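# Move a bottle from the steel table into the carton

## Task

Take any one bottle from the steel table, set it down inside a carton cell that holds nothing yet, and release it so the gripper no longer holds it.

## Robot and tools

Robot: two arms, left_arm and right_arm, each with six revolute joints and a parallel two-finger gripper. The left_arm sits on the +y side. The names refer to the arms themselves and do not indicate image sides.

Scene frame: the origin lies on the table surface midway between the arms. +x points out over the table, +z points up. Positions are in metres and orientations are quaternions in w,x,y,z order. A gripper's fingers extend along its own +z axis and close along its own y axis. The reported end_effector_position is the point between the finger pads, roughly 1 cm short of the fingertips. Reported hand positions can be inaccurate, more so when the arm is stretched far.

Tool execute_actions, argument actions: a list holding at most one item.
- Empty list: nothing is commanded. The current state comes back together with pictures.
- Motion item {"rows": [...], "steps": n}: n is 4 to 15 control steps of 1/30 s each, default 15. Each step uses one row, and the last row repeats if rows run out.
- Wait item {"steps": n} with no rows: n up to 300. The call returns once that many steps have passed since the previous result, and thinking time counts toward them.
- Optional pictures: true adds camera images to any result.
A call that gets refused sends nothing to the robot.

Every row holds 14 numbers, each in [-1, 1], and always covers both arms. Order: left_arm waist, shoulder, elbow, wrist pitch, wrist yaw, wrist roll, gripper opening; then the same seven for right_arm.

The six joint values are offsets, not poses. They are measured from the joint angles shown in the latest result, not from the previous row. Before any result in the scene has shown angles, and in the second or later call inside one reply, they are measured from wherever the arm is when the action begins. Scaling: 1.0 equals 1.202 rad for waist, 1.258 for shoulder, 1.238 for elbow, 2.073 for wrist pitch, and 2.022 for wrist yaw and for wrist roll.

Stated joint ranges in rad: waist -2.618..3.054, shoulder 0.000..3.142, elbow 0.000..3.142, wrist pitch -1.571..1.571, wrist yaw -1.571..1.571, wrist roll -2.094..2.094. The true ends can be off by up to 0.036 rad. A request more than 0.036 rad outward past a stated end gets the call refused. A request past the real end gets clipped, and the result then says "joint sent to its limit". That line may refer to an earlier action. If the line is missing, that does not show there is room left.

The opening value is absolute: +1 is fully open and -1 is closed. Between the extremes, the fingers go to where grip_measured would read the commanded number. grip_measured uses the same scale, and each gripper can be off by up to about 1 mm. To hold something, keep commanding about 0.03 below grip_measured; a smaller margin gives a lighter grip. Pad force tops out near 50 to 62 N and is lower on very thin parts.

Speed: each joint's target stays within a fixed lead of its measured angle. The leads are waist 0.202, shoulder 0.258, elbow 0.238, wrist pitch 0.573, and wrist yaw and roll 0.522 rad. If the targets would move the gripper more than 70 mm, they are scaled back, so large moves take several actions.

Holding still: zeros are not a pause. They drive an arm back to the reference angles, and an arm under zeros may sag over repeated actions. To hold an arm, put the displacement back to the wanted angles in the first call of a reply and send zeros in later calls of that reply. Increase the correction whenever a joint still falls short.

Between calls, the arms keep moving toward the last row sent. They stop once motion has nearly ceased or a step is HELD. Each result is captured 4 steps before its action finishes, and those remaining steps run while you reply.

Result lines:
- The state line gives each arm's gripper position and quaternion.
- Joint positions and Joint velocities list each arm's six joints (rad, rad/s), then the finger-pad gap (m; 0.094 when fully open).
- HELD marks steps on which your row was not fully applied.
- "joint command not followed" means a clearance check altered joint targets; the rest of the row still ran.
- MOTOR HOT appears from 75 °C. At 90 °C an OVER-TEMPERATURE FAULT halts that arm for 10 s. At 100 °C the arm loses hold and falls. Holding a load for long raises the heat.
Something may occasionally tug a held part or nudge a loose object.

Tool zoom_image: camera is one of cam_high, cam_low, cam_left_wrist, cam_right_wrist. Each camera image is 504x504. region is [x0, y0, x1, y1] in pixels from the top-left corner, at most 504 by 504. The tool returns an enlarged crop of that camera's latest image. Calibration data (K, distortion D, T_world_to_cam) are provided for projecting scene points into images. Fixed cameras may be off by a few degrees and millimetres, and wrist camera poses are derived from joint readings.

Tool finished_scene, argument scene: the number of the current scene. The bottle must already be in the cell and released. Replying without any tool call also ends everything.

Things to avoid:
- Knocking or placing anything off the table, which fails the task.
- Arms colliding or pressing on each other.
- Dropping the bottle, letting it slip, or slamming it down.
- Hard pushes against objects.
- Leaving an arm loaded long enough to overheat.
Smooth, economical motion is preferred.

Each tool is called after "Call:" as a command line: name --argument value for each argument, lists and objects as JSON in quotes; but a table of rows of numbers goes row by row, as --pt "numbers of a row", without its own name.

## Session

Call:
execute_actions --actions '[]'

Scene clock: 0.00 s of 4680.00 s.
left_arm: end_effector_position=(+0.4430, +0.3428, +0.3422) grip_measured=+1.000 end_effector_quat_wxyz=(+0.544, -0.182, +0.776, -0.261) | right_arm: end_effector_position=(+0.3546, -0.0188, +0.2844) grip_measured=+1.000 end_effector_quat_wxyz=(+0.315, -0.053, +0.917, +0.239)
Joint positions: left_arm=[ 0.427  1.469  1.35  -0.191  0.473 -0.534  0.094] | right_arm=[ 0.899  1.838  1.928 -0.847  0.037  0.626  0.094]
Joint velocities: left_arm=[ 0.017  0.007  0.012  0.007  0.095 -0.007  0.   ] | right_arm=[ 0.022 -0.022  0.007  0.007  0.022 -0.066  0.   ]
Motor temperatures (°C, as the motors report them): left_arm=[22 22 23 23 24 23] | right_arm=[26 23 24 23 22 22]
camera_calibration (this result's frames):
cam_left_wrist: T_world_to_cam=[[0.0222083, -0.660103, 0.750847, -0.0513621], [-0.836741, -0.4233, -0.347393, 0.646837], [0.547148, -0.620549, -0.561736, 0.281514], [0, 0, 0, 1]] pos_world=[0.388346, 0.414595, 0.421408]
cam_right_wrist: T_world_to_cam=[[0.256125, -0.877222, -0.406057, -0.000200991], [-0.962543, -0.270096, -0.0236353, 0.372236], [-0.0889409, 0.396901, -0.913542, 0.421507], [0, 0, 0, 1]] pos_world=[0.395834, -0.0669332, 0.39378]

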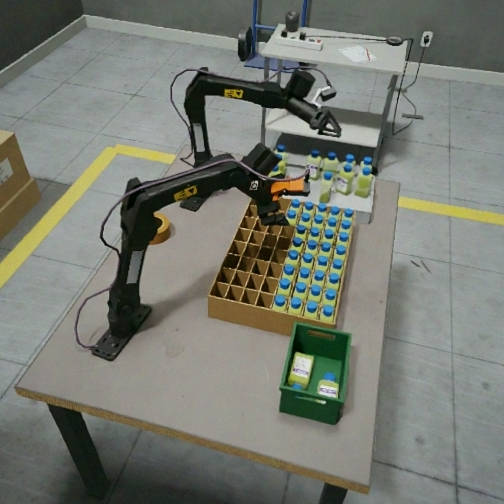

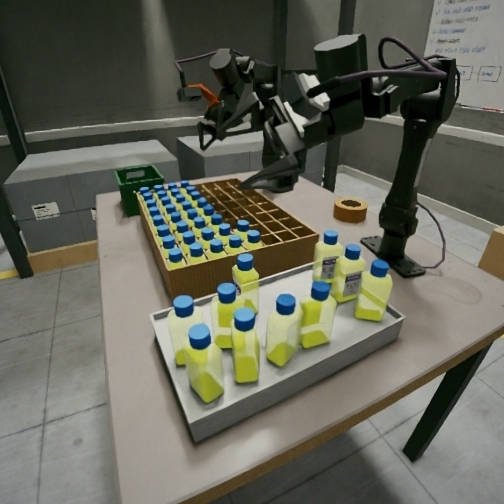

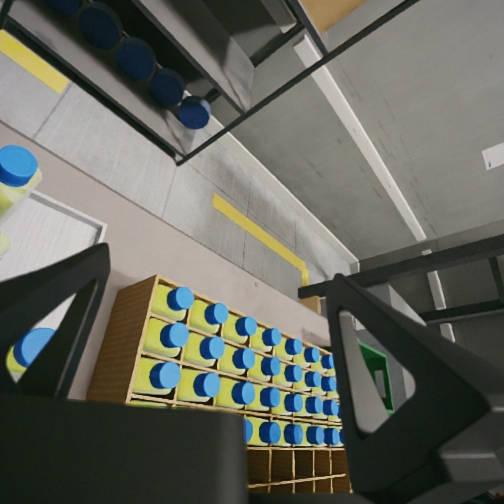

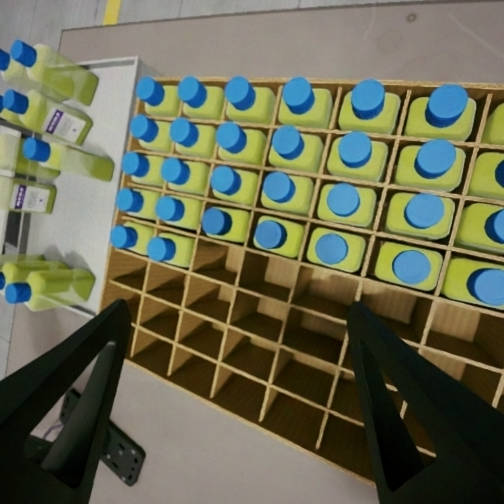

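Call:
execute_actions --actions '[{"rows":[[0.05,0,0.15,-0.2,-0.1,0.1,0.5,-0.1,0,0,0,0,0,1],[0.1,0,0.26,-0.3,-0.2,0.2,0.3,-0.1,0,0,0,0,0,1],[0.15,0.01,0.26,-0.61,-0.236,0.266,0.1,-0.4,-0.01,0.01,0,0,0,1]]}]'

Call:
execute_actions --actions '[{"steps":15}]' --pictures true

Scene clock: 0.53 s of 4680.00 s.
left_arm: end_effector_position=(+0.3309, +0.4544, +0.2902) grip_measured=+0.102 end_effector_quat_wxyz=(+0.342, -0.248, +0.906, +0.022) | right_arm: end_effector_position=(+0.4706, -0.2183, +0.2866) grip_measured=+1.000 end_effector_quat_wxyz=(+0.365, +0.156, +0.903, +0.167)
Joint positions: left_arm=[ 0.612  1.485  1.648 -1.038  0.083 -0.103  0.052] | right_arm=[ 0.439  1.838  1.928 -0.835  0.028  0.627  0.094]
Joint velocities: left_arm=[-0.007 -0.012  0.002 -2.337 -0.418  0.579  0.001] | right_arm=[-1.214 -0.007 -0.017  0.037  0.227 -0.022  0.   ]
Motor temperatures (°C, as the motors report them): left_arm=[22 22 23 23 24 23] | right_arm=[26 23 24 23 22 22]
Steps of this call (steps 1 to 5: nothing new was sent; steps 6 to 16: the first 11 steps of this action). Readings (joint positions):
6: left_arm=[0.430 1.472 1.379 -0.256 0.448 -0.504] | right_arm=[0.889 1.838 1.928 -0.847 0.030 0.626]
7: left_arm=[0.442 1.481 1.429 -0.356 0.400 -0.450] | right_arm=[0.870 1.838 1.928 -0.847 0.023 0.626]
9: left_arm=[0.496 1.489 1.521 -0.505 0.305 -0.339] | right_arm=[0.798 1.838 1.928 -0.845 0.015 0.626]
13: left_arm=[0.601 1.487 1.638 -0.806 0.144 -0.171] | right_arm=[0.592 1.838 1.928 -0.837 0.016 0.626]
16: the state above

Scene clock: 1.03 s of 4680.00 s.
left_arm: end_effector_position=(+0.2479, +0.4277, +0.2429) grip_measured=+0.102 end_effector_quat_wxyz=(+0.145, -0.228, +0.962, +0.029) | right_arm: end_effector_position=(+0.4738, -0.2297, +0.2866) grip_measured=+1.000 end_effector_quat_wxyz=(+0.368, +0.167, +0.900, +0.160)
Joint positions: left_arm=[ 0.612  1.485  1.648 -1.436  0.01  -0.005  0.052] | right_arm=[ 0.42   1.838  1.928 -0.835  0.037  0.628  0.094]
Joint velocities: left_arm=[-0.007 -0.017 -0.007 -0.066 -0.037  0.022 -0.001] | right_arm=[-0.017 -0.002 -0.002  0.007 -0.037  0.037  0.   ]
Motor temperatures (°C, as the motors report them): left_arm=[22 22 23 23 24 23] | right_arm=[26 23 24 23 22 22]
Kept back: nothing.
Steps of this call (steps 1 to 4: the last 4 steps of your previous action; steps 5 to 15: the robot went on to your last target). Readings (joint positions):
1: left_arm=[0.612 1.485 1.648 -1.119 0.069 -0.083] | right_arm=[0.406 1.838 1.928 -0.835 0.037 0.627]
2: left_arm=[0.612 1.485 1.648 -1.191 0.055 -0.067] | right_arm=[0.385 1.838 1.928 -0.835 0.044 0.627]
4: left_arm=[0.612 1.485 1.648 -1.295 0.037 -0.044] | right_arm=[0.378 1.838 1.928 -0.835 0.050 0.628]
8: left_arm=[0.612 1.485 1.648 -1.392 0.019 -0.019] | right_arm=[0.411 1.838 1.928 -0.835 0.043 0.628]
15: the state above
camera_calibration (this result's frames):
cam_left_wrist: T_world_to_cam=[[0.592783, -0.797555, 0.111866, 0.156163], [-0.774721, -0.526753, 0.34977, 0.344538], [-0.220035, -0.294002, -0.930133, 0.525176], [0, 0, 0, 1]] pos_world=[0.289907, 0.460438, 0.350505]
cam_right_wrist: T_world_to_cam=[[-0.173769, -0.894467, -0.411987, -0.0133154], [-0.977978, 0.205849, -0.034426, 0.549807], [0.1156, 0.396933, -0.910539, 0.420106], [0, 0, 0, 1]] pos_world=[0.486821, -0.291841, 0.395965]

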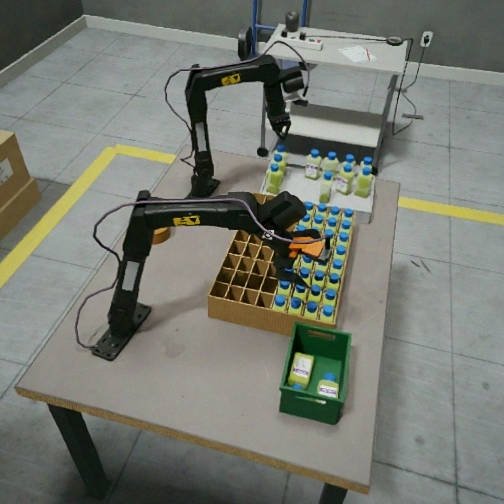

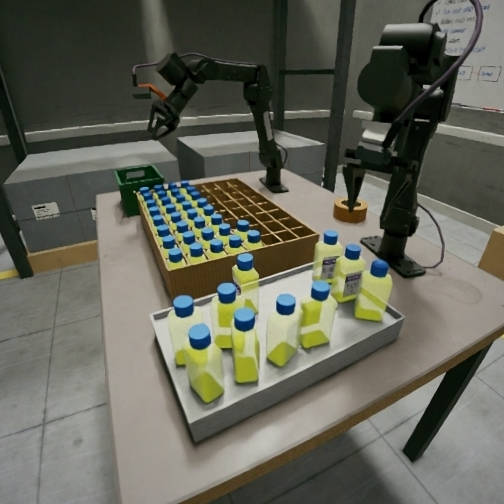

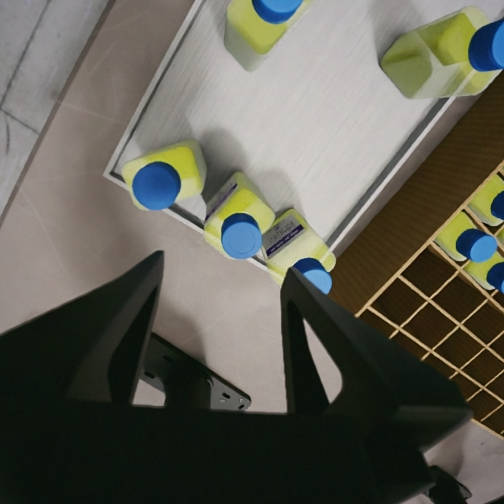

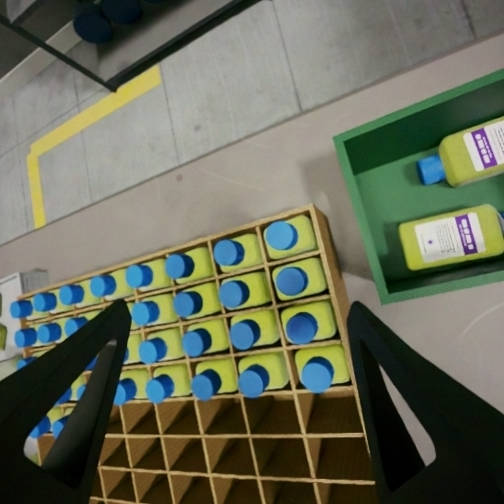

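Call:
execute_actions --actions '[{"rows":[[0.04,0.01,-0.03,0.03,-0.008,0,0,0,0,0,0,0,0,1],[0.07,0.02,-0.06,0.05,-0.008,0,0,0,0,0,0,0,0,1],[0.105,0.025,-0.09,0.07,-0.008,0,0,0,0,0,0,0,0,1],[0.105,0.025,-0.12,0.09,-0.008,0,0,0,0,0,0,0,0,1],[0.105,0.025,-0.145,0.105,-0.008,0,0,0,0,0,0,0,0,1],[0.105,0.025,-0.165,0.105,-0.008,0,0,0,0,0,0,0,0,1]]}]'

Call:
execute_actions --actions '[{"steps":12}]' --pictures true

Call:
zoom_image --camera "cam_low" --region '[300,200,440,340]'

Scene clock: 1.80 s of 4680.00 s.
left_arm: end_effector_position=(+0.2378, +0.4698, +0.1825) grip_measured=+0.002 end_effector_quat_wxyz=(+0.112, -0.289, +0.950, +0.035) | right_arm: end_effector_position=(+0.4738, -0.2297, +0.2866) grip_measured=+1.000 end_effector_quat_wxyz=(+0.368, +0.167, +0.900, +0.160)
Joint positions: left_arm=[ 0.739  1.525  1.451 -1.262 -0.002 -0.002  0.047] | right_arm=[ 0.42   1.838  1.928 -0.835  0.037  0.628  0.094]
Joint velocities: left_arm=[-0.002  0.051 -0.056  0.168 -0.081  0.022 -0.001] | right_arm=[ 0.007  0.012  0.002 -0.081 -0.037 -0.022  0.   ]
Motor temperatures (°C, as the motors report them): left_arm=[22 22 23 23 24 23] | right_arm=[26 23 24 23 22 22]
Steps of this call (steps 1 to 12: the robot went on to your last target; steps 13 to 23: the first 11 steps of this action). Readings (joint positions):
13: left_arm=[0.616 1.485 1.645 -1.438 0.007 -0.002] | right_arm=[0.420 1.838 1.928 -0.835 0.037 0.628]
14: left_arm=[0.629 1.485 1.636 -1.421 0.008 -0.002] | right_arm=[0.420 1.838 1.928 -0.835 0.037 0.628]
16: left_arm=[0.683 1.485 1.590 -1.364 0.008 -0.002] | right_arm=[0.420 1.838 1.928 -0.835 0.037 0.628]
20: left_arm=[0.739 1.506 1.474 -1.281 -0.002 -0.002] | right_arm=[0.420 1.838 1.928 -0.835 0.037 0.628]
23: the state above

Scene clock: 2.20 s of 4680.00 s.
left_arm: end_effector_position=(+0.2444, +0.4742, +0.1843) grip_measured=+0.002 end_effector_quat_wxyz=(+0.127, -0.289, +0.948, +0.040) | right_arm: end_effector_position=(+0.4738, -0.2297, +0.2866) grip_measured=+1.000 end_effector_quat_wxyz=(+0.368, +0.167, +0.900, +0.160)
Joint positions: left_arm=[ 0.739  1.525  1.451 -1.228 -0.002 -0.002  0.047] | right_arm=[ 0.42   1.838  1.928 -0.835  0.037  0.628  0.094]
Joint velocities: left_arm=[-0.012 -0.027  0.012  0.022  0.007  0.037 -0.001] | right_arm=[ 0.027 -0.002  0.002  0.007 -0.081  0.007  0.   ]
Motor temperatures (°C, as the motors report them): left_arm=[22 23 23 23 24 23] | right_arm=[26 24 24 23 22 22]
Kept back: nothing.
Steps of this call (steps 1 to 4: the last 4 steps of your previous action; steps 5 to 12: the robot went on to your last target). Readings (joint positions):
1: left_arm=[0.739 1.525 1.451 -1.256 -0.002 -0.002] | right_arm=[0.420 1.838 1.928 -0.835 0.037 0.628]
2: left_arm=[0.739 1.525 1.451 -1.249 -0.002 -0.002] | right_arm=[0.420 1.838 1.928 -0.835 0.037 0.628]
4: left_arm=[0.739 1.525 1.451 -1.240 -0.002 -0.002] | right_arm=[0.420 1.838 1.928 -0.835 0.037 0.628]
8: left_arm=[0.739 1.525 1.451 -1.231 -0.002 -0.002] | right_arm=[0.420 1.838 1.928 -0.835 0.037 0.628]
12: the state above
camera_calibration (this result's frames):
cam_left_wrist: T_world_to_cam=[[0.693078, -0.714615, 0.0947015, 0.141187], [-0.689734, -0.619214, 0.375289, 0.405222], [-0.209547, -0.325423, -0.922057, 0.494373], [0, 0, 0, 1]] pos_world=[0.285236, 0.512694, 0.290395]
cam_right_wrist: T_world_to_cam=[[-0.173769, -0.894467, -0.411987, -0.0133154], [-0.977978, 0.205849, -0.034426, 0.549807], [0.1156, 0.396933, -0.910539, 0.420106], [0, 0, 0, 1]] pos_world=[0.486821, -0.291841, 0.395965]

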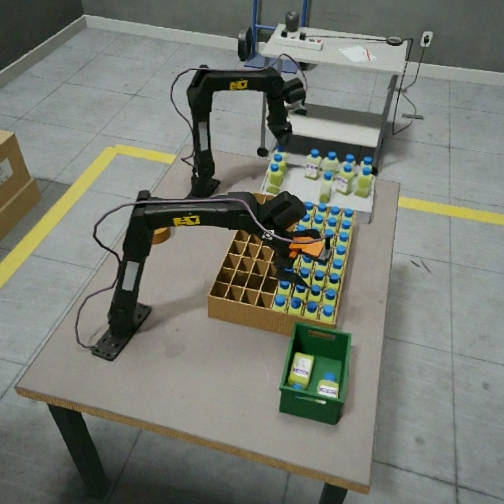

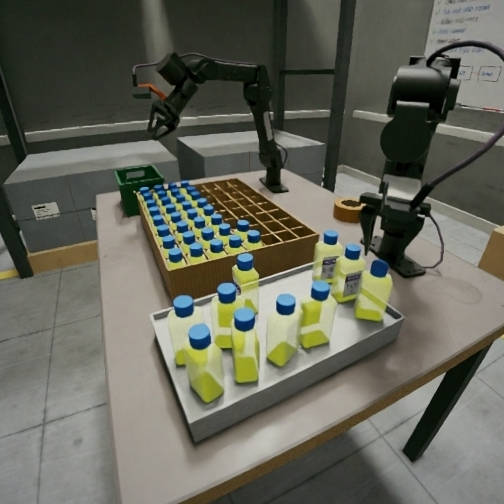

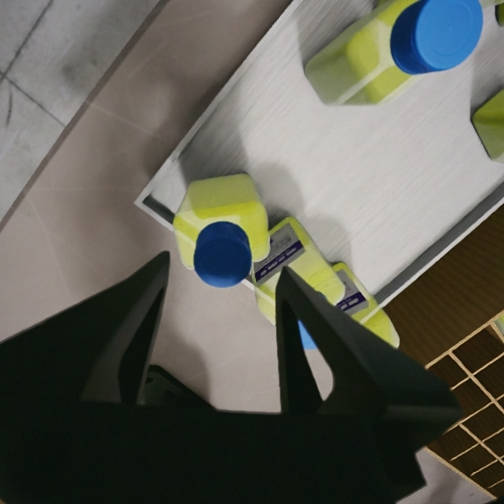

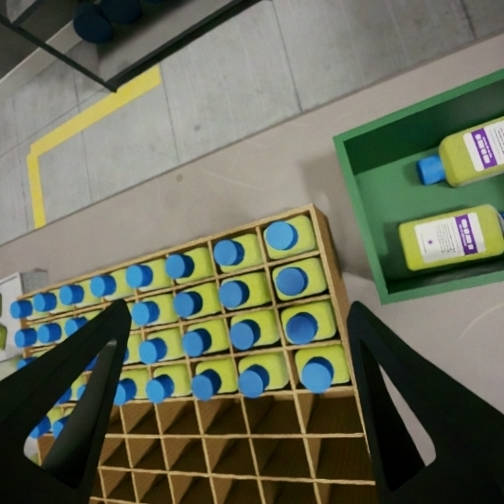

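Region (300, 200, 440, 340) of cam_low's 504x504 image, scaled by 3.600, with more detail than that image has.

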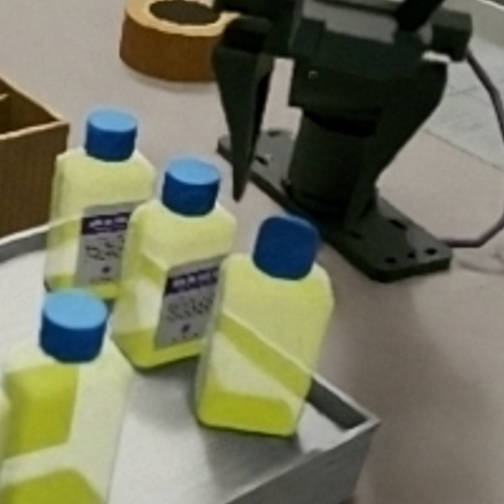

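Call:
execute_actions --actions '[{"rows":[[0.003,-0.015,-0.03,0.025,0,0,-0.1,0,0,0,0,0,0,1],[0.003,-0.015,-0.05,0.04,0,0,-0.1,0,0,0,0,0,0,1],[0.003,-0.015,-0.07,0.05,0,0,-0.1,0,0,0,0,0,0,1],[0.003,-0.015,-0.09,0.06,0,0,-0.1,0,0,0,0,0,0,1],[0.003,-0.015,-0.112,0.06,0,0,-0.1,0,0,0,0,0,0,1],[0.003,-0.015,-0.112,0.06,0,0,-0.1,0,0,0,0,0,0,1],[0.003,-0.015,-0.112,0.06,0,0,-0.1,0,0,0,0,0,0,1],[0.003,-0.015,-0.112,0.06,0,0,-0.1,0,0,0,0,0,0,1],[0.003,-0.015,-0.112,0.06,0,0,-0.1,0,0,0,0,0,0,1],[0.003,-0.015,-0.112,0.06,0,0,-0.2,0,0,0,0,0,0,1],[0.003,-0.015,-0.112,0.06,0,0,-0.25,0,0,0,0,0,0,1],[0.003,-0.015,-0.112,0.06,0,0,-0.3,0,0,0,0,0,0,1],[0.003,-0.015,-0.112,0.06,0,0,-0.35,0,0,0,0,0,0,1],[0.003,-0.015,-0.112,0.06,0,0,-0.42,0,0,0,0,0,0,1],[0.003,-0.015,-0.112,0.06,0,0,-0.5,0,0,0,0,0,0,1]]}]'

Call:
execute_actions --actions '[{"steps":10}]' --pictures true

Call:
zoom_image --camera "cam_low" --region '[300,200,440,340]'

Scene clock: 2.90 s of 4680.00 s.
left_arm: end_effector_position=(+0.2406, +0.4717, +0.1517) grip_measured=-0.222 end_effector_quat_wxyz=(+0.114, -0.289, +0.950, +0.036) | right_arm: end_effector_position=(+0.4739, -0.2297, +0.2867) grip_measured=+1.000 end_effector_quat_wxyz=(+0.369, +0.167, +0.900, +0.160)
Joint positions: left_arm=[ 0.739  1.521  1.324 -1.133 -0.002 -0.002  0.037] | right_arm=[ 0.42   1.838  1.928 -0.834  0.037  0.628  0.094]
Joint velocities: left_arm=[-0.017 -0.017 -0.012  0.168 -0.007 -0.022 -0.054] | right_arm=[-0.007  0.002  0.032  0.037  0.066  0.007  0.   ]
Motor temperatures (°C, as the motors report them): left_arm=[22 23 23 23 24 23] | right_arm=[26 24 24 24 22 22]
Steps of this call (steps 1 to 10: the robot went on to your last target; steps 11 to 21: the first 11 steps of this action). Readings (joint positions):
11: left_arm=[0.739 1.525 1.449 -1.222 -0.002 -0.002] | right_arm=[0.420 1.838 1.928 -0.835 0.037 0.628]
12: left_arm=[0.739 1.525 1.441 -1.209 -0.002 -0.002] | right_arm=[0.420 1.838 1.928 -0.835 0.037 0.628]
14: left_arm=[0.739 1.522 1.408 -1.171 -0.002 -0.002] | right_arm=[0.420 1.838 1.928 -0.835 0.037 0.628]
18: left_arm=[0.739 1.521 1.331 -1.138 -0.002 -0.002] | right_arm=[0.420 1.838 1.928 -0.835 0.037 0.628]
21: the state above

Scene clock: 3.23 s of 4680.00 s.
left_arm: end_effector_position=(+0.2436, +0.4737, +0.1526) grip_measured=-0.452 end_effector_quat_wxyz=(+0.121, -0.289, +0.949, +0.038) | right_arm: end_effector_position=(+0.4739, -0.2297, +0.2867) grip_measured=+1.000 end_effector_quat_wxyz=(+0.369, +0.167, +0.900, +0.160)
Joint positions: left_arm=[ 0.739  1.521  1.324 -1.118 -0.002 -0.002  0.026] | right_arm=[ 0.42   1.838  1.928 -0.834  0.037  0.628  0.094]
Joint velocities: left_arm=[-0.002 -0.012  0.002  0.007  0.066  0.037 -0.001] | right_arm=[ 0.022 -0.002 -0.007 -0.051 -0.037 -0.066  0.   ]
Motor temperatures (°C, as the motors report them): left_arm=[22 23 23 23 24 23] | right_arm=[26 24 24 24 22 22]
Kept back: nothing.
Steps of this call (steps 1 to 4: the last 4 steps of your previous action; steps 5 to 10: the robot went on to your last target). Readings (joint positions):
1: left_arm=[0.739 1.521 1.324 -1.129 -0.002 -0.002] | right_arm=[0.420 1.838 1.928 -0.834 0.037 0.628]
2: left_arm=[0.739 1.521 1.324 -1.125 -0.002 -0.002] | right_arm=[0.420 1.838 1.928 -0.834 0.037 0.628]
4: left_arm=[0.739 1.521 1.324 -1.121 -0.002 -0.002] | right_arm=[0.420 1.838 1.928 -0.834 0.037 0.628]
8: left_arm=[0.739 1.521 1.324 -1.118 -0.002 -0.002] | right_arm=[0.420 1.838 1.928 -0.834 0.037 0.628]
10: the state above
camera_calibration (this result's frames):
cam_left_wrist: T_world_to_cam=[[0.694058, -0.71396, 0.0924364, 0.144145], [-0.685745, -0.616549, 0.386809, 0.412272], [-0.219175, -0.331856, -0.917515, 0.469561], [0, 0, 0, 1]] pos_world=[0.285584, 0.512927, 0.258034]
cam_right_wrist: T_world_to_cam=[[-0.173617, -0.894424, -0.412145, -0.0132769], [-0.977965, 0.205852, -0.0347633, 0.549958], [0.115934, 0.397028, -0.910455, 0.419995], [0, 0, 0, 1]] pos_world=[0.486843, -0.291835, 0.396033]

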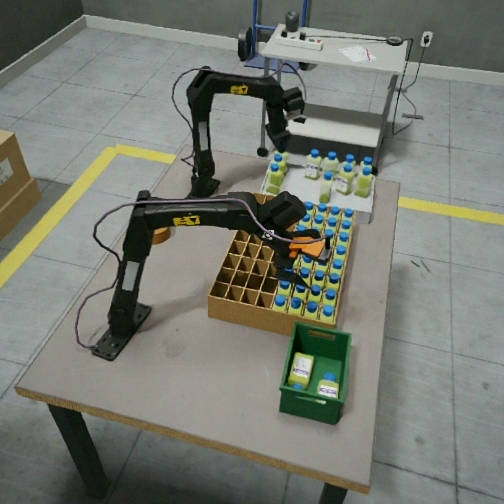

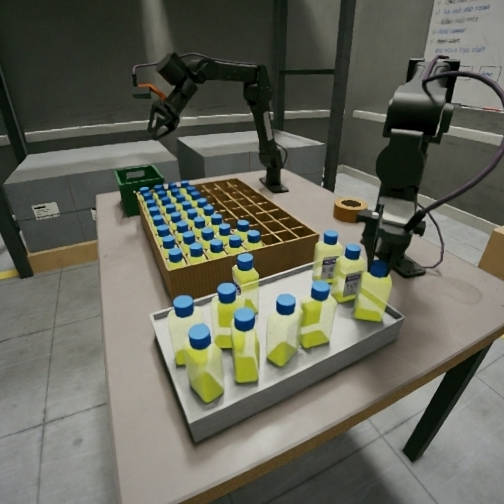

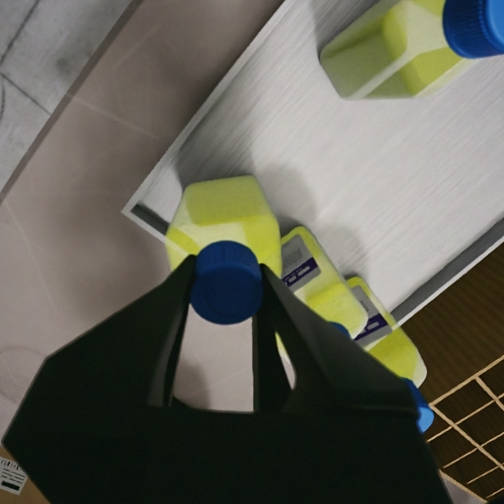

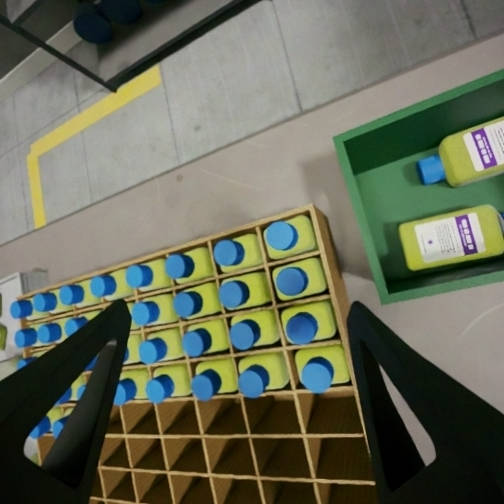

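Region (300, 200, 440, 340) of cam_low's 504x504 image, scaled by 3.600, with more detail than that image has.

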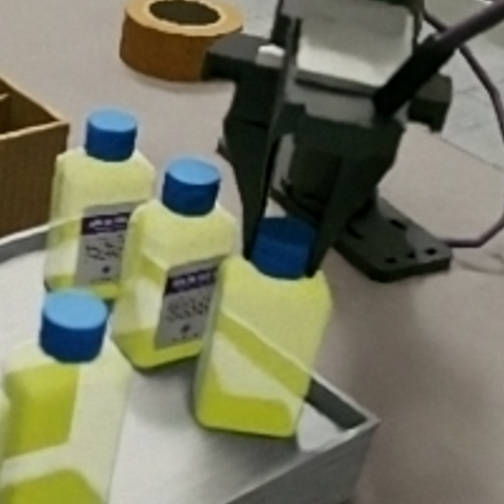

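Call:
execute_actions --actions '[{"rows":[[0,0,0.04,-0.02,0,0,-0.5,0,0,0,0,0,0,1],[0,0,0.07,-0.04,0,0,-0.5,0,0,0,0,0,0,1],[0,0,0.1,-0.06,0,0,-0.5,0,0,0,0,0,0,1],[0,0,0.135,-0.08,0,0,-0.5,0,0,0,0,0,0,1],[0,0,0.17,-0.1,0,0,-0.5,0,0,0,0,0,0,1],[0,0,0.21,-0.12,0,0,-0.5,0,0,0,0,0,0,1],[0,0,0.25,-0.14,0,0,-0.5,0,0,0,0,0,0,1],[0,0,0.29,-0.16,0,0,-0.5,0,0,0,0,0,0,1],[0,0,0.33,-0.17,0,0,-0.5,0,0,0,0,0,0,1],[0,0,0.37,-0.18,0,0,-0.5,0,0,0,0,0,0,1],[0,0,0.41,-0.19,0,0,-0.5,0,0,0,0,0,0,1],[0,0,0.45,-0.19,0,0,-0.5,0,0,0,0,0,0,1],[0,0,0.48,-0.19,0,0,-0.5,0,0,0,0,0,0,1],[0,0,0.505,-0.19,0,0,-0.5,0,0,0,0,0,0,1]]}]'

Call:
execute_actions --actions '[{"steps":8}]'

Call:
execute_actions --actions '[{"rows":[[-0.03,0,0.01,0,0,0,-0.5,0,0,0,0,0,0,1],[-0.07,0,0.01,0,0,0,-0.5,0,0,0,0,0,0,1],[-0.12,0,0.01,0,0,0,-0.5,0,0,0,0,0,0,1],[-0.18,0,0.01,0,0,0,-0.5,0,0,0,0,0,0,1],[-0.24,0,0.01,0,0,0,-0.5,0,0,0,0,0,0,1],[-0.3,0,0.01,0,0,0,-0.5,0,0,0,0,0,0,1],[-0.36,0,0.01,0,0,0,-0.5,0,0,0,0,0,0,1],[-0.42,0,0.01,0,0,0,-0.5,0,0,0,0,0,0,1],[-0.48,0,0.01,0,0,0,-0.5,0,0,0,0,0,0,1],[-0.54,0,0.01,0,0,0,-0.5,0,0,0,0,0,0,1],[-0.6,0,0.01,0,0,0,-0.5,0,0,0,0,0,0,1],[-0.66,0,0.01,0,0,0,-0.5,0,0,0,0,0,0,1],[-0.72,0.01,-0.03,0,0,0,-0.5,0,0,0,0,0,0,1],[-0.77,0.03,-0.07,0,0,0,-0.5,0,0,0,0,0,0,1],[-0.81,0.05,-0.13,0,0,0,-0.5,0,0,0,0,0,0,1]]}]'

Call:
execute_actions --actions '[{"steps":16}]' --pictures true

Scene clock: 4.00 s of 4680.00 s.
left_arm: end_effector_position=(+0.2479, +0.4766, +0.2518) grip_measured=-0.452 end_effector_quat_wxyz=(+0.168, -0.287, +0.942, +0.052) | right_arm: end_effector_position=(+0.4739, -0.2297, +0.2867) grip_measured=+1.000 end_effector_quat_wxyz=(+0.369, +0.167, +0.900, +0.160)
Joint positions: left_arm=[ 0.739  1.535  1.713 -1.397 -0.002 -0.002  0.026] | right_arm=[ 0.42   1.838  1.928 -0.834  0.037  0.628  0.094]
Joint velocities: left_arm=[-0.002  0.007  1.507 -0.711  0.007 -0.037  0.   ] | right_arm=[ 0.012  0.012  0.007  0.007  0.007 -0.022  0.   ]
Motor temperatures (°C, as the motors report them): left_arm=[22 23 23 23 24 23] | right_arm=[26 24 24 24 22 22]
Steps of this call (steps 1 to 12: the robot went on to your last target; steps 13 to 23: the first 11 steps of this action). Readings (joint positions):
13: left_arm=[0.739 1.521 1.325 -1.122 -0.002 -0.002] | right_arm=[0.420 1.838 1.928 -0.834 0.037 0.628]
14: left_arm=[0.739 1.522 1.334 -1.135 -0.002 -0.002] | right_arm=[0.420 1.838 1.928 -0.834 0.037 0.628]
16: left_arm=[0.739 1.529 1.379 -1.190 -0.002 -0.002] | right_arm=[0.420 1.838 1.928 -0.834 0.037 0.628]
20: left_arm=[0.739 1.535 1.553 -1.315 -0.002 -0.002] | right_arm=[0.420 1.838 1.928 -0.834 0.037 0.628]
23: the state above

Scene clock: 4.27 s of 4680.00 s.
left_arm: end_effector_position=(+0.2494, +0.4775, +0.3157) grip_measured=-0.452 end_effector_quat_wxyz=(+0.237, -0.283, +0.927, +0.073) | right_arm: end_effector_position=(+0.4739, -0.2297, +0.2867) grip_measured=+1.000 end_effector_quat_wxyz=(+0.369, +0.167, +0.900, +0.160)
Joint positions: left_arm=[ 0.739  1.524  1.927 -1.474 -0.002 -0.002  0.026] | right_arm=[ 0.42   1.838  1.928 -0.834  0.037  0.628  0.094]
Joint velocities: left_arm=[-0.012 -0.007  0.007 -0.271  0.007 -0.007  0.001] | right_arm=[-0.012 -0.022 -0.002  0.007  0.037 -0.022  0.   ]
Motor temperatures (°C, as the motors report them): left_arm=[22 23 23 23 24 23] | right_arm=[26 24 24 24 22 22]
Kept back: nothing.
Steps of this call (steps 1 to 4: the last 4 steps of your previous action; steps 5 to 8: the robot went on to your last target). Readings (joint positions):
1: left_arm=[0.739 1.535 1.765 -1.418 -0.002 -0.002] | right_arm=[0.420 1.838 1.928 -0.834 0.037 0.628]
2: left_arm=[0.739 1.535 1.813 -1.436 -0.002 -0.002] | right_arm=[0.420 1.838 1.928 -0.834 0.037 0.628]
4: left_arm=[0.739 1.533 1.891 -1.455 -0.002 -0.002] | right_arm=[0.420 1.838 1.928 -0.834 0.037 0.628]
8: the state above

Scene clock: 4.63 s of 4680.00 s.
left_arm: end_effector_position=(+0.3075, +0.3019, +0.3136) grip_measured=-0.451 end_effector_quat_wxyz=(+0.245, -0.009, +0.969, +0.008) | right_arm: end_effector_position=(+0.4739, -0.2296, +0.2868) grip_measured=+1.000 end_effector_quat_wxyz=(+0.369, +0.167, +0.900, +0.160)
Joint positions: left_arm=[ 0.164  1.532  1.927 -1.471 -0.014 -0.002  0.026] | right_arm=[ 0.42   1.838  1.928 -0.834  0.037  0.628  0.094]
Joint velocities: left_arm=[-2.068  0.037 -0.012  0.007  0.007 -0.007  0.002] | right_arm=[-0.022 -0.007 -0.007  0.022 -0.037  0.022  0.   ]
Motor temperatures (°C, as the motors report them): left_arm=[22 23 23 23 24 23] | right_arm=[26 24 24 24 22 22]
Steps of this call (steps 1 to 11: the first 11 steps of this action). Readings (joint positions):
1: left_arm=[0.737 1.524 1.927 -1.481 -0.003 -0.002] | right_arm=[0.420 1.838 1.928 -0.834 0.037 0.628]
2: left_arm=[0.725 1.525 1.927 -1.484 -0.007 -0.002] | right_arm=[0.420 1.838 1.928 -0.834 0.037 0.628]
4: left_arm=[0.657 1.525 1.927 -1.484 -0.019 -0.002] | right_arm=[0.420 1.838 1.928 -0.834 0.037 0.628]
8: left_arm=[0.385 1.527 1.927 -1.478 -0.019 -0.002] | right_arm=[0.420 1.838 1.928 -0.834 0.037 0.628]
11: the state above

Scene clock: 5.17 s of 4680.00 s.
left_arm: end_effector_position=(+0.2764, +0.1689, +0.2387) grip_measured=-0.451 end_effector_quat_wxyz=(+0.121, +0.194, +0.973, -0.029) | right_arm: end_effector_position=(+0.4739, -0.2296, +0.2868) grip_measured=+1.000 end_effector_quat_wxyz=(+0.369, +0.167, +0.900, +0.160)
Joint positions: left_arm=[-0.243  1.61   1.764 -1.476  0.009 -0.002  0.026] | right_arm=[ 0.42   1.838  1.928 -0.834  0.037  0.628  0.094]
Joint velocities: left_arm=[-0.007  0.002 -0.012 -0.007 -0.022 -0.037 -0.001] | right_arm=[-0.012 -0.012 -0.007  0.066 -0.066  0.022  0.   ]
Motor temperatures (°C, as the motors report them): left_arm=[22 23 23 23 24 23] | right_arm=[26 24 24 24 22 22]
Kept back: nothing.
Steps of this call (steps 1 to 4: the last 4 steps of your previous action; steps 5 to 16: the robot went on to your last target). Readings (joint positions):
1: left_arm=[0.090 1.532 1.927 -1.470 -0.013 -0.002] | right_arm=[0.420 1.838 1.928 -0.834 0.037 0.628]
2: left_arm=[0.016 1.533 1.924 -1.467 -0.012 -0.002] | right_arm=[0.420 1.838 1.928 -0.834 0.037 0.628]
4: left_arm=[-0.127 1.534 1.886 -1.451 -0.007 -0.002] | right_arm=[0.420 1.838 1.928 -0.834 0.037 0.628]
8: left_arm=[-0.252 1.578 1.787 -1.465 0.018 -0.002] | right_arm=[0.420 1.838 1.928 -0.834 0.037 0.628]
16: the state above
camera_calibration (this result's frames):
cam_left_wrist: T_world_to_cam=[[-0.210834, -0.972151, 0.102327, 0.187222], [-0.889166, 0.234214, 0.3931, 0.124544], [-0.406119, -0.00810639, -0.913784, 0.45064], [0, 0, 0, 1]] pos_world=[0.333227, 0.156491, 0.343672]
cam_right_wrist: T_world_to_cam=[[-0.173466, -0.894381, -0.412302, -0.0132385], [-0.977953, 0.205856, -0.0351006, 0.550109], [0.116268, 0.397123, -0.910371, 0.419884], [0, 0, 0, 1]] pos_world=[0.486865, -0.291829, 0.396101]

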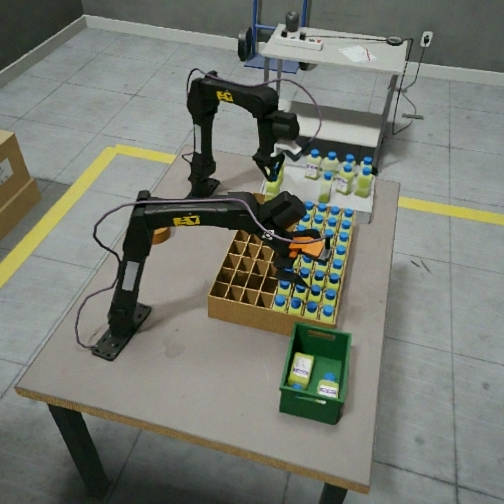

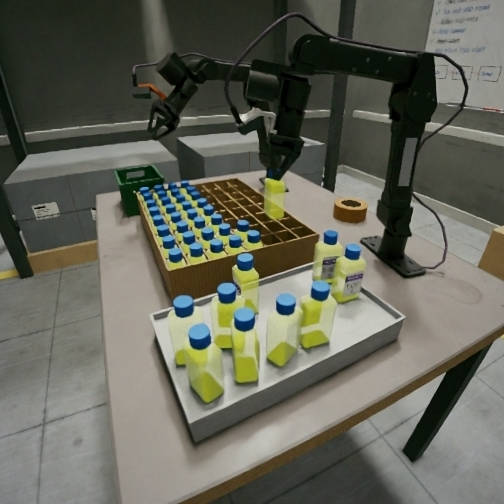

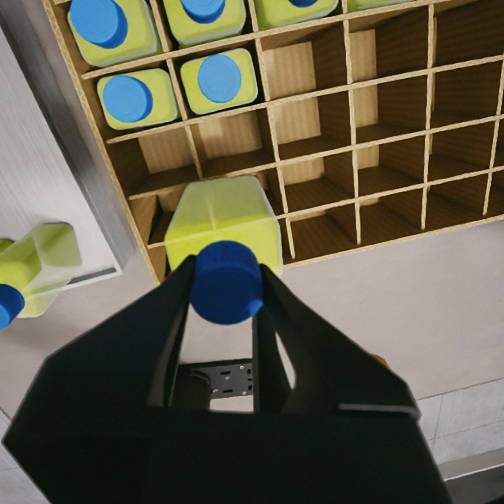

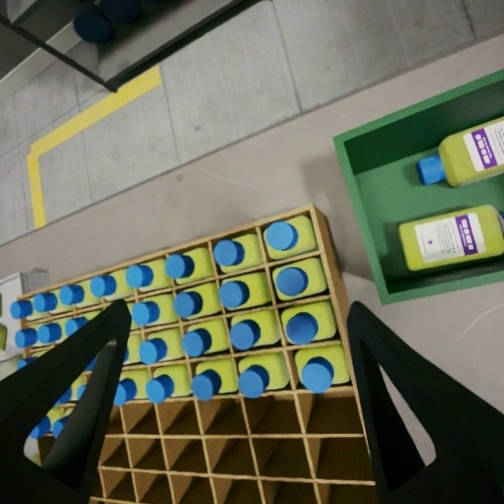

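Call:
execute_actions --actions '[{"rows":[[0.02,-0.03,-0.025,0.01,-0.007,0,-0.5,0,0,0,0,0,0,1],[0.04,-0.05,-0.05,0.02,-0.007,0,-0.5,0,0,0,0,0,0,1],[0.06,-0.07,-0.075,0.03,-0.007,0,-0.5,0,0,0,0,0,0,1],[0.08,-0.09,-0.1,0.04,-0.007,0,-0.5,0,0,0,0,0,0,1],[0.095,-0.105,-0.125,0.05,-0.007,0,-0.5,0,0,0,0,0,0,1],[0.095,-0.12,-0.15,0.06,-0.007,0,-0.5,0,0,0,0,0,0,1],[0.095,-0.12,-0.17,0.066,-0.007,0,-0.5,0,0,0,0,0,0,1],[0.095,-0.12,-0.19,0.066,-0.007,0,-0.5,0,0,0,0,0,0,1],[0.095,-0.12,-0.203,0.066,-0.007,0,-0.5,0,0,0,0,0,0,1]]}]'

Call:
execute_actions --actions '[{"steps":12}]' --pictures true

Call:
zoom_image --camera "cam_left_wrist" --region '[130,90,350,310]'

Scene clock: 5.87 s of 4680.00 s.
left_arm: end_effector_position=(+0.2623, +0.2144, +0.2163) grip_measured=-0.451 end_effector_quat_wxyz=(+0.123, +0.136, +0.983, -0.015) | right_arm: end_effector_position=(+0.4739, -0.2296, +0.2868) grip_measured=+1.000 end_effector_quat_wxyz=(+0.369, +0.167, +0.900, +0.160)
Joint positions: left_arm=[-0.127  1.475  1.54  -1.388 -0.004 -0.002  0.026] | right_arm=[ 0.42   1.838  1.928 -0.834  0.037  0.628  0.094]
Joint velocities: left_arm=[-0.022 -0.002 -0.281 -0.022 -0.022  0.022 -0.   ] | right_arm=[ 0.007 -0.007 -0.017  0.007 -0.007 -0.037  0.   ]
Motor temperatures (°C, as the motors report them): left_arm=[22 23 23 23 24 23] | right_arm=[26 24 25 24 22 22]
Steps of this call (steps 1 to 10: the robot went on to your last target; steps 11 to 21: the first 11 steps of this action). Readings (joint positions):
11: left_arm=[-0.242 1.609 1.762 -1.474 0.008 -0.002] | right_arm=[0.420 1.838 1.928 -0.834 0.037 0.628]
12: left_arm=[-0.236 1.602 1.751 -1.465 0.009 -0.002] | right_arm=[0.420 1.838 1.928 -0.834 0.037 0.628]
14: left_arm=[-0.207 1.573 1.703 -1.437 0.009 -0.002] | right_arm=[0.420 1.838 1.928 -0.834 0.037 0.628]
18: left_arm=[-0.132 1.493 1.589 -1.395 -0.001 -0.002] | right_arm=[0.420 1.838 1.928 -0.834 0.037 0.628]
21: the state above

Scene clock: 6.27 s of 4680.00 s.
left_arm: end_effector_position=(+0.2667, +0.2131, +0.2132) grip_measured=-0.451 end_effector_quat_wxyz=(+0.130, +0.136, +0.982, -0.016) | right_arm: end_effector_position=(+0.4739, -0.2296, +0.2868) grip_measured=+1.000 end_effector_quat_wxyz=(+0.369, +0.167, +0.900, +0.160)
Joint positions: left_arm=[-0.127  1.475  1.523 -1.357 -0.004 -0.002  0.026] | right_arm=[ 0.42   1.838  1.928 -0.834  0.037  0.628  0.094]
Joint velocities: left_arm=[-0.012 -0.007  0.007  0.007  0.007  0.066  0.   ] | right_arm=[ 0.012 -0.002  0.002 -0.007 -0.051  0.022  0.   ]
Motor temperatures (°C, as the motors report them): left_arm=[22 23 23 23 24 23] | right_arm=[26 24 25 24 22 22]
Kept back: nothing.
Steps of this call (steps 1 to 4: the last 4 steps of your previous action; steps 5 to 12: the robot went on to your last target). Readings (joint positions):
1: left_arm=[-0.127 1.475 1.532 -1.384 -0.004 -0.002] | right_arm=[0.420 1.838 1.928 -0.834 0.037 0.628]
2: left_arm=[-0.127 1.475 1.526 -1.380 -0.004 -0.002] | right_arm=[0.420 1.838 1.928 -0.834 0.037 0.628]
4: left_arm=[-0.127 1.475 1.523 -1.375 -0.004 -0.002] | right_arm=[0.420 1.838 1.928 -0.834 0.037 0.628]
8: left_arm=[-0.127 1.475 1.523 -1.362 -0.004 -0.002] | right_arm=[0.420 1.838 1.928 -0.834 0.037 0.628]
12: the state above
camera_calibration (this result's frames):
cam_left_wrist: T_world_to_cam=[[-0.095156, -0.991181, 0.0922305, 0.206103], [-0.91658, 0.123385, 0.380338, 0.149217], [-0.388364, -0.0483452, -0.920237, 0.429017], [0, 0, 0, 1]] pos_world=[0.322996, 0.206615, 0.319035]
cam_right_wrist: T_world_to_cam=[[-0.173466, -0.894381, -0.412302, -0.0132385], [-0.977953, 0.205856, -0.0351006, 0.550109], [0.116268, 0.397123, -0.910371, 0.419884], [0, 0, 0, 1]] pos_world=[0.486865, -0.291829, 0.396101]

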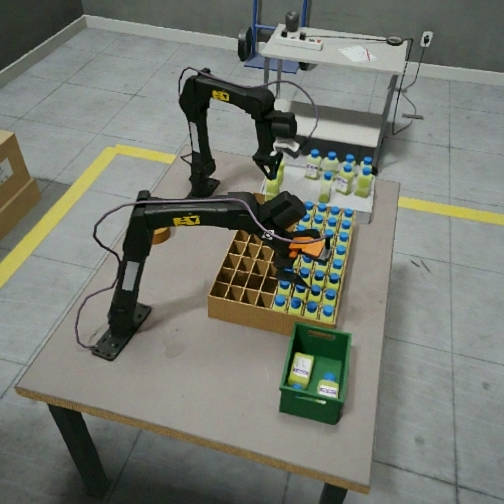

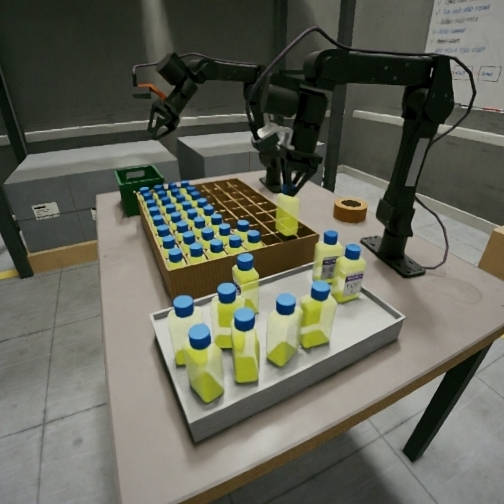

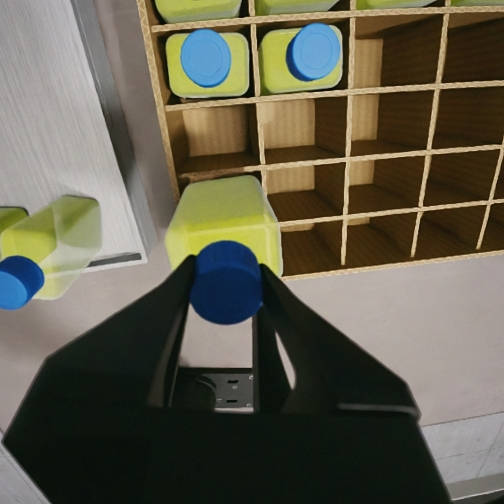

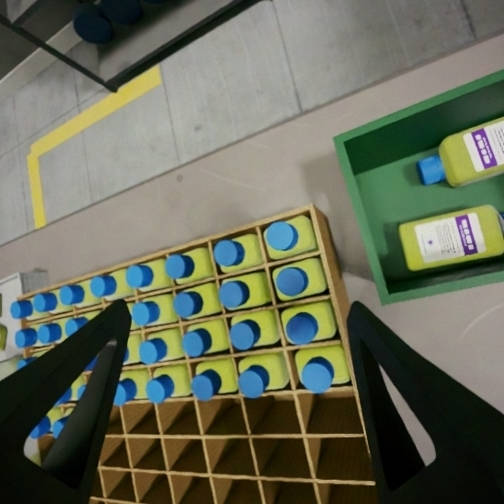

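Region (130, 90, 350, 310) of cam_left_wrist's 504x504 image, scaled by 2.291, with more detail than that image has.

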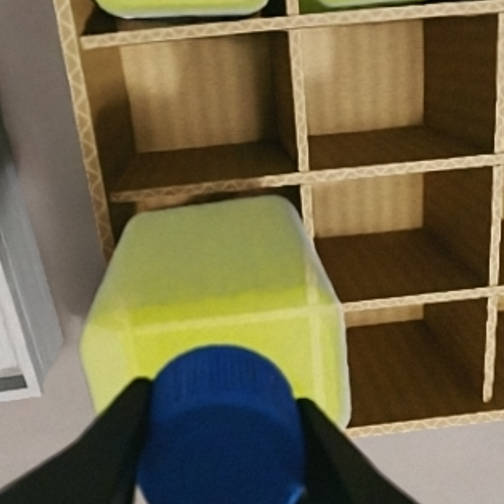

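Well aligned; same descent as before.

Call:
execute_actions --actions '[{"rows":[[-0.008,-0.021,-0.015,0.016,0,0.012,-0.5,0,0,0,0,0,0,1],[-0.008,-0.023,-0.024,0.021,0,0.012,-0.5,0,0,0,0,0,0,1],[-0.008,-0.024,-0.033,0.026,0,0.012,-0.5,0,0,0,0,0,0,1],[-0.008,-0.026,-0.042,0.031,0,0.012,-0.5,0,0,0,0,0,0,1],[-0.008,-0.028,-0.051,0.036,0,0.012,-0.5,0,0,0,0,0,0,1],[-0.008,-0.03,-0.06,0.041,0,0.012,-0.5,0,0,0,0,0,0,1],[-0.008,-0.032,-0.07,0.046,0,0.012,-0.5,0,0,0,0,0,0,1],[-0.008,-0.034,-0.08,0.051,0,0.012,-0.5,0,0,0,0,0,0,1],[-0.008,-0.036,-0.09,0.056,0,0.012,-0.5,0,0,0,0,0,0,1],[-0.008,-0.038,-0.1,0.061,0,0.012,-0.5,0,0,0,0,0,0,1],[-0.008,-0.039,-0.11,0.066,0,0.012,-0.5,0,0,0,0,0,0,1],[-0.008,-0.04,-0.12,0.07,0,0.012,-0.5,0,0,0,0,0,0,1],[-0.008,-0.041,-0.13,0.074,0,0.012,-0.5,0,0,0,0,0,0,1],[-0.008,-0.042,-0.138,0.074,0,0.012,-0.5,0,0,0,0,0,0,1],[-0.008,-0.043,-0.145,0.074,0,0.012,-0.5,0,0,0,0,0,0,1]]}]'

Call:
execute_actions --actions '[{"steps":11}]' --pictures true

Scene clock: 6.90 s of 4680.00 s.
left_arm: end_effector_position=(+0.2663, +0.2131, +0.1922) grip_measured=-0.451 end_effector_quat_wxyz=(+0.127, +0.144, +0.981, -0.015) | right_arm: end_effector_position=(+0.4740, -0.2296, +0.2869) grip_measured=+1.000 end_effector_quat_wxyz=(+0.369, +0.167, +0.900, +0.160)
Joint positions: left_arm=[-0.127  1.459  1.424 -1.28  -0.003  0.015  0.026] | right_arm=[ 0.42   1.838  1.928 -0.834  0.037  0.628  0.094]
Joint velocities: left_arm=[-0.012 -0.1   -0.383  0.139 -0.007 -0.051  0.   ] | right_arm=[-0.002 -0.002  0.022  0.051 -0.037 -0.037  0.   ]
Motor temperatures (°C, as the motors report them): left_arm=[22 23 23 23 24 23] | right_arm=[26 25 25 24 22 22]
Steps of this call (steps 1 to 8: the robot went on to your last target; steps 9 to 19: the first 11 steps of this action). Readings (joint positions):
9: left_arm=[-0.127 1.475 1.523 -1.355 -0.004 0.000] | right_arm=[0.420 1.838 1.928 -0.834 0.037 0.628]
10: left_arm=[-0.127 1.475 1.521 -1.351 -0.004 0.003] | right_arm=[0.420 1.838 1.928 -0.834 0.037 0.628]
12: left_arm=[-0.127 1.472 1.508 -1.335 -0.004 0.008] | right_arm=[0.420 1.838 1.928 -0.834 0.037 0.628]
16: left_arm=[-0.127 1.465 1.461 -1.302 -0.004 0.013] | right_arm=[0.420 1.838 1.928 -0.834 0.037 0.628]
19: the state above

Scene clock: 7.27 s of 4680.00 s.
left_arm: end_effector_position=(+0.2653, +0.2134, +0.1760) grip_measured=-0.451 end_effector_quat_wxyz=(+0.123, +0.145, +0.982, -0.015) | right_arm: end_effector_position=(+0.4740, -0.2296, +0.2869) grip_measured=+1.000 end_effector_quat_wxyz=(+0.369, +0.167, +0.900, +0.160)
Joint positions: left_arm=[-0.127  1.453  1.356 -1.227 -0.003  0.016  0.026] | right_arm=[ 0.42   1.838  1.928 -0.834  0.037  0.628  0.094]
Joint velocities: left_arm=[ 0.012 -0.002  0.022  0.051 -0.007 -0.007  0.   ] | right_arm=[-0.007 -0.002  0.002 -0.051  0.022 -0.007  0.   ]
Motor temperatures (°C, as the motors report them): left_arm=[22 23 23 23 24 23] | right_arm=[26 25 25 24 22 22]
Kept back: nothing.
Steps of this call (steps 1 to 4: the last 4 steps of your previous action; steps 5 to 11: the robot went on to your last target). Readings (joint positions):
1: left_arm=[-0.127 1.456 1.411 -1.272 -0.003 0.015] | right_arm=[0.420 1.838 1.928 -0.834 0.037 0.628]
2: left_arm=[-0.127 1.454 1.399 -1.263 -0.003 0.015] | right_arm=[0.420 1.838 1.928 -0.834 0.037 0.628]
4: left_arm=[-0.127 1.453 1.376 -1.247 -0.003 0.015] | right_arm=[0.420 1.838 1.928 -0.834 0.037 0.628]
8: left_arm=[-0.127 1.453 1.356 -1.233 -0.003 0.016] | right_arm=[0.420 1.838 1.928 -0.834 0.037 0.628]
11: the state above
camera_calibration (this result's frames):
cam_left_wrist: T_world_to_cam=[[-0.11178, -0.990006, 0.0859846, 0.214905], [-0.909391, 0.136794, 0.392804, 0.155132], [-0.400641, -0.0342861, -0.915593, 0.393722], [0, 0, 0, 1]] pos_world=[0.322839, 0.205036, 0.281074]
cam_right_wrist: T_world_to_cam=[[-0.173315, -0.894338, -0.412459, -0.0132001], [-0.97794, 0.20586, -0.0354379, 0.550259], [0.116602, 0.397218, -0.910287, 0.419773], [0, 0, 0, 1]] pos_world=[0.486886, -0.291823, 0.396169]

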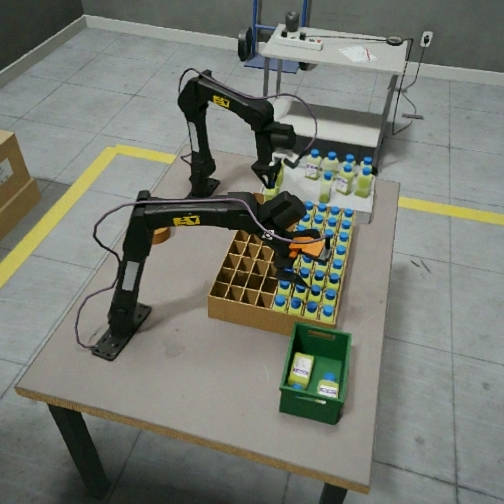

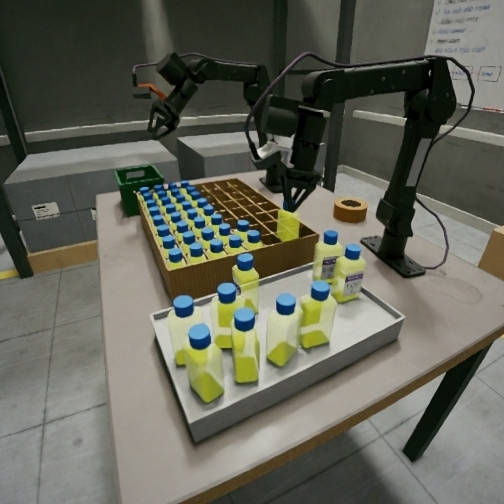

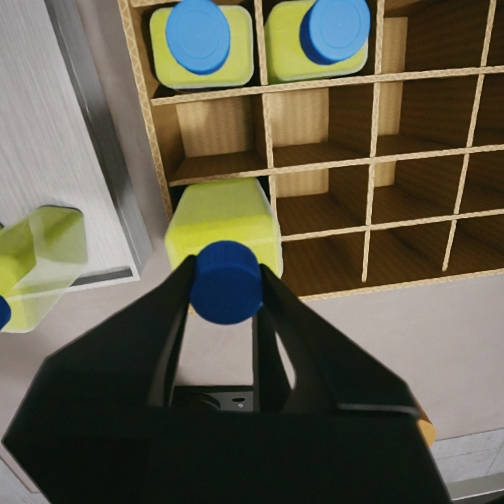

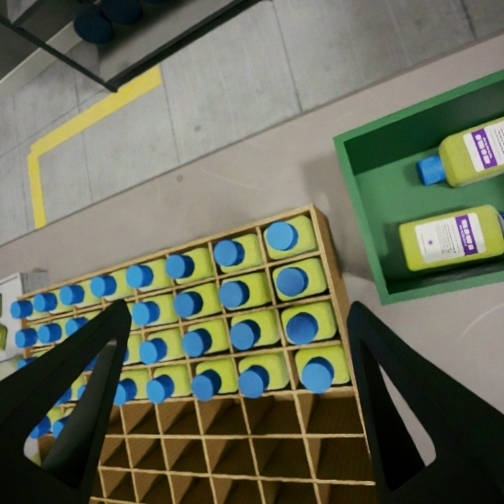

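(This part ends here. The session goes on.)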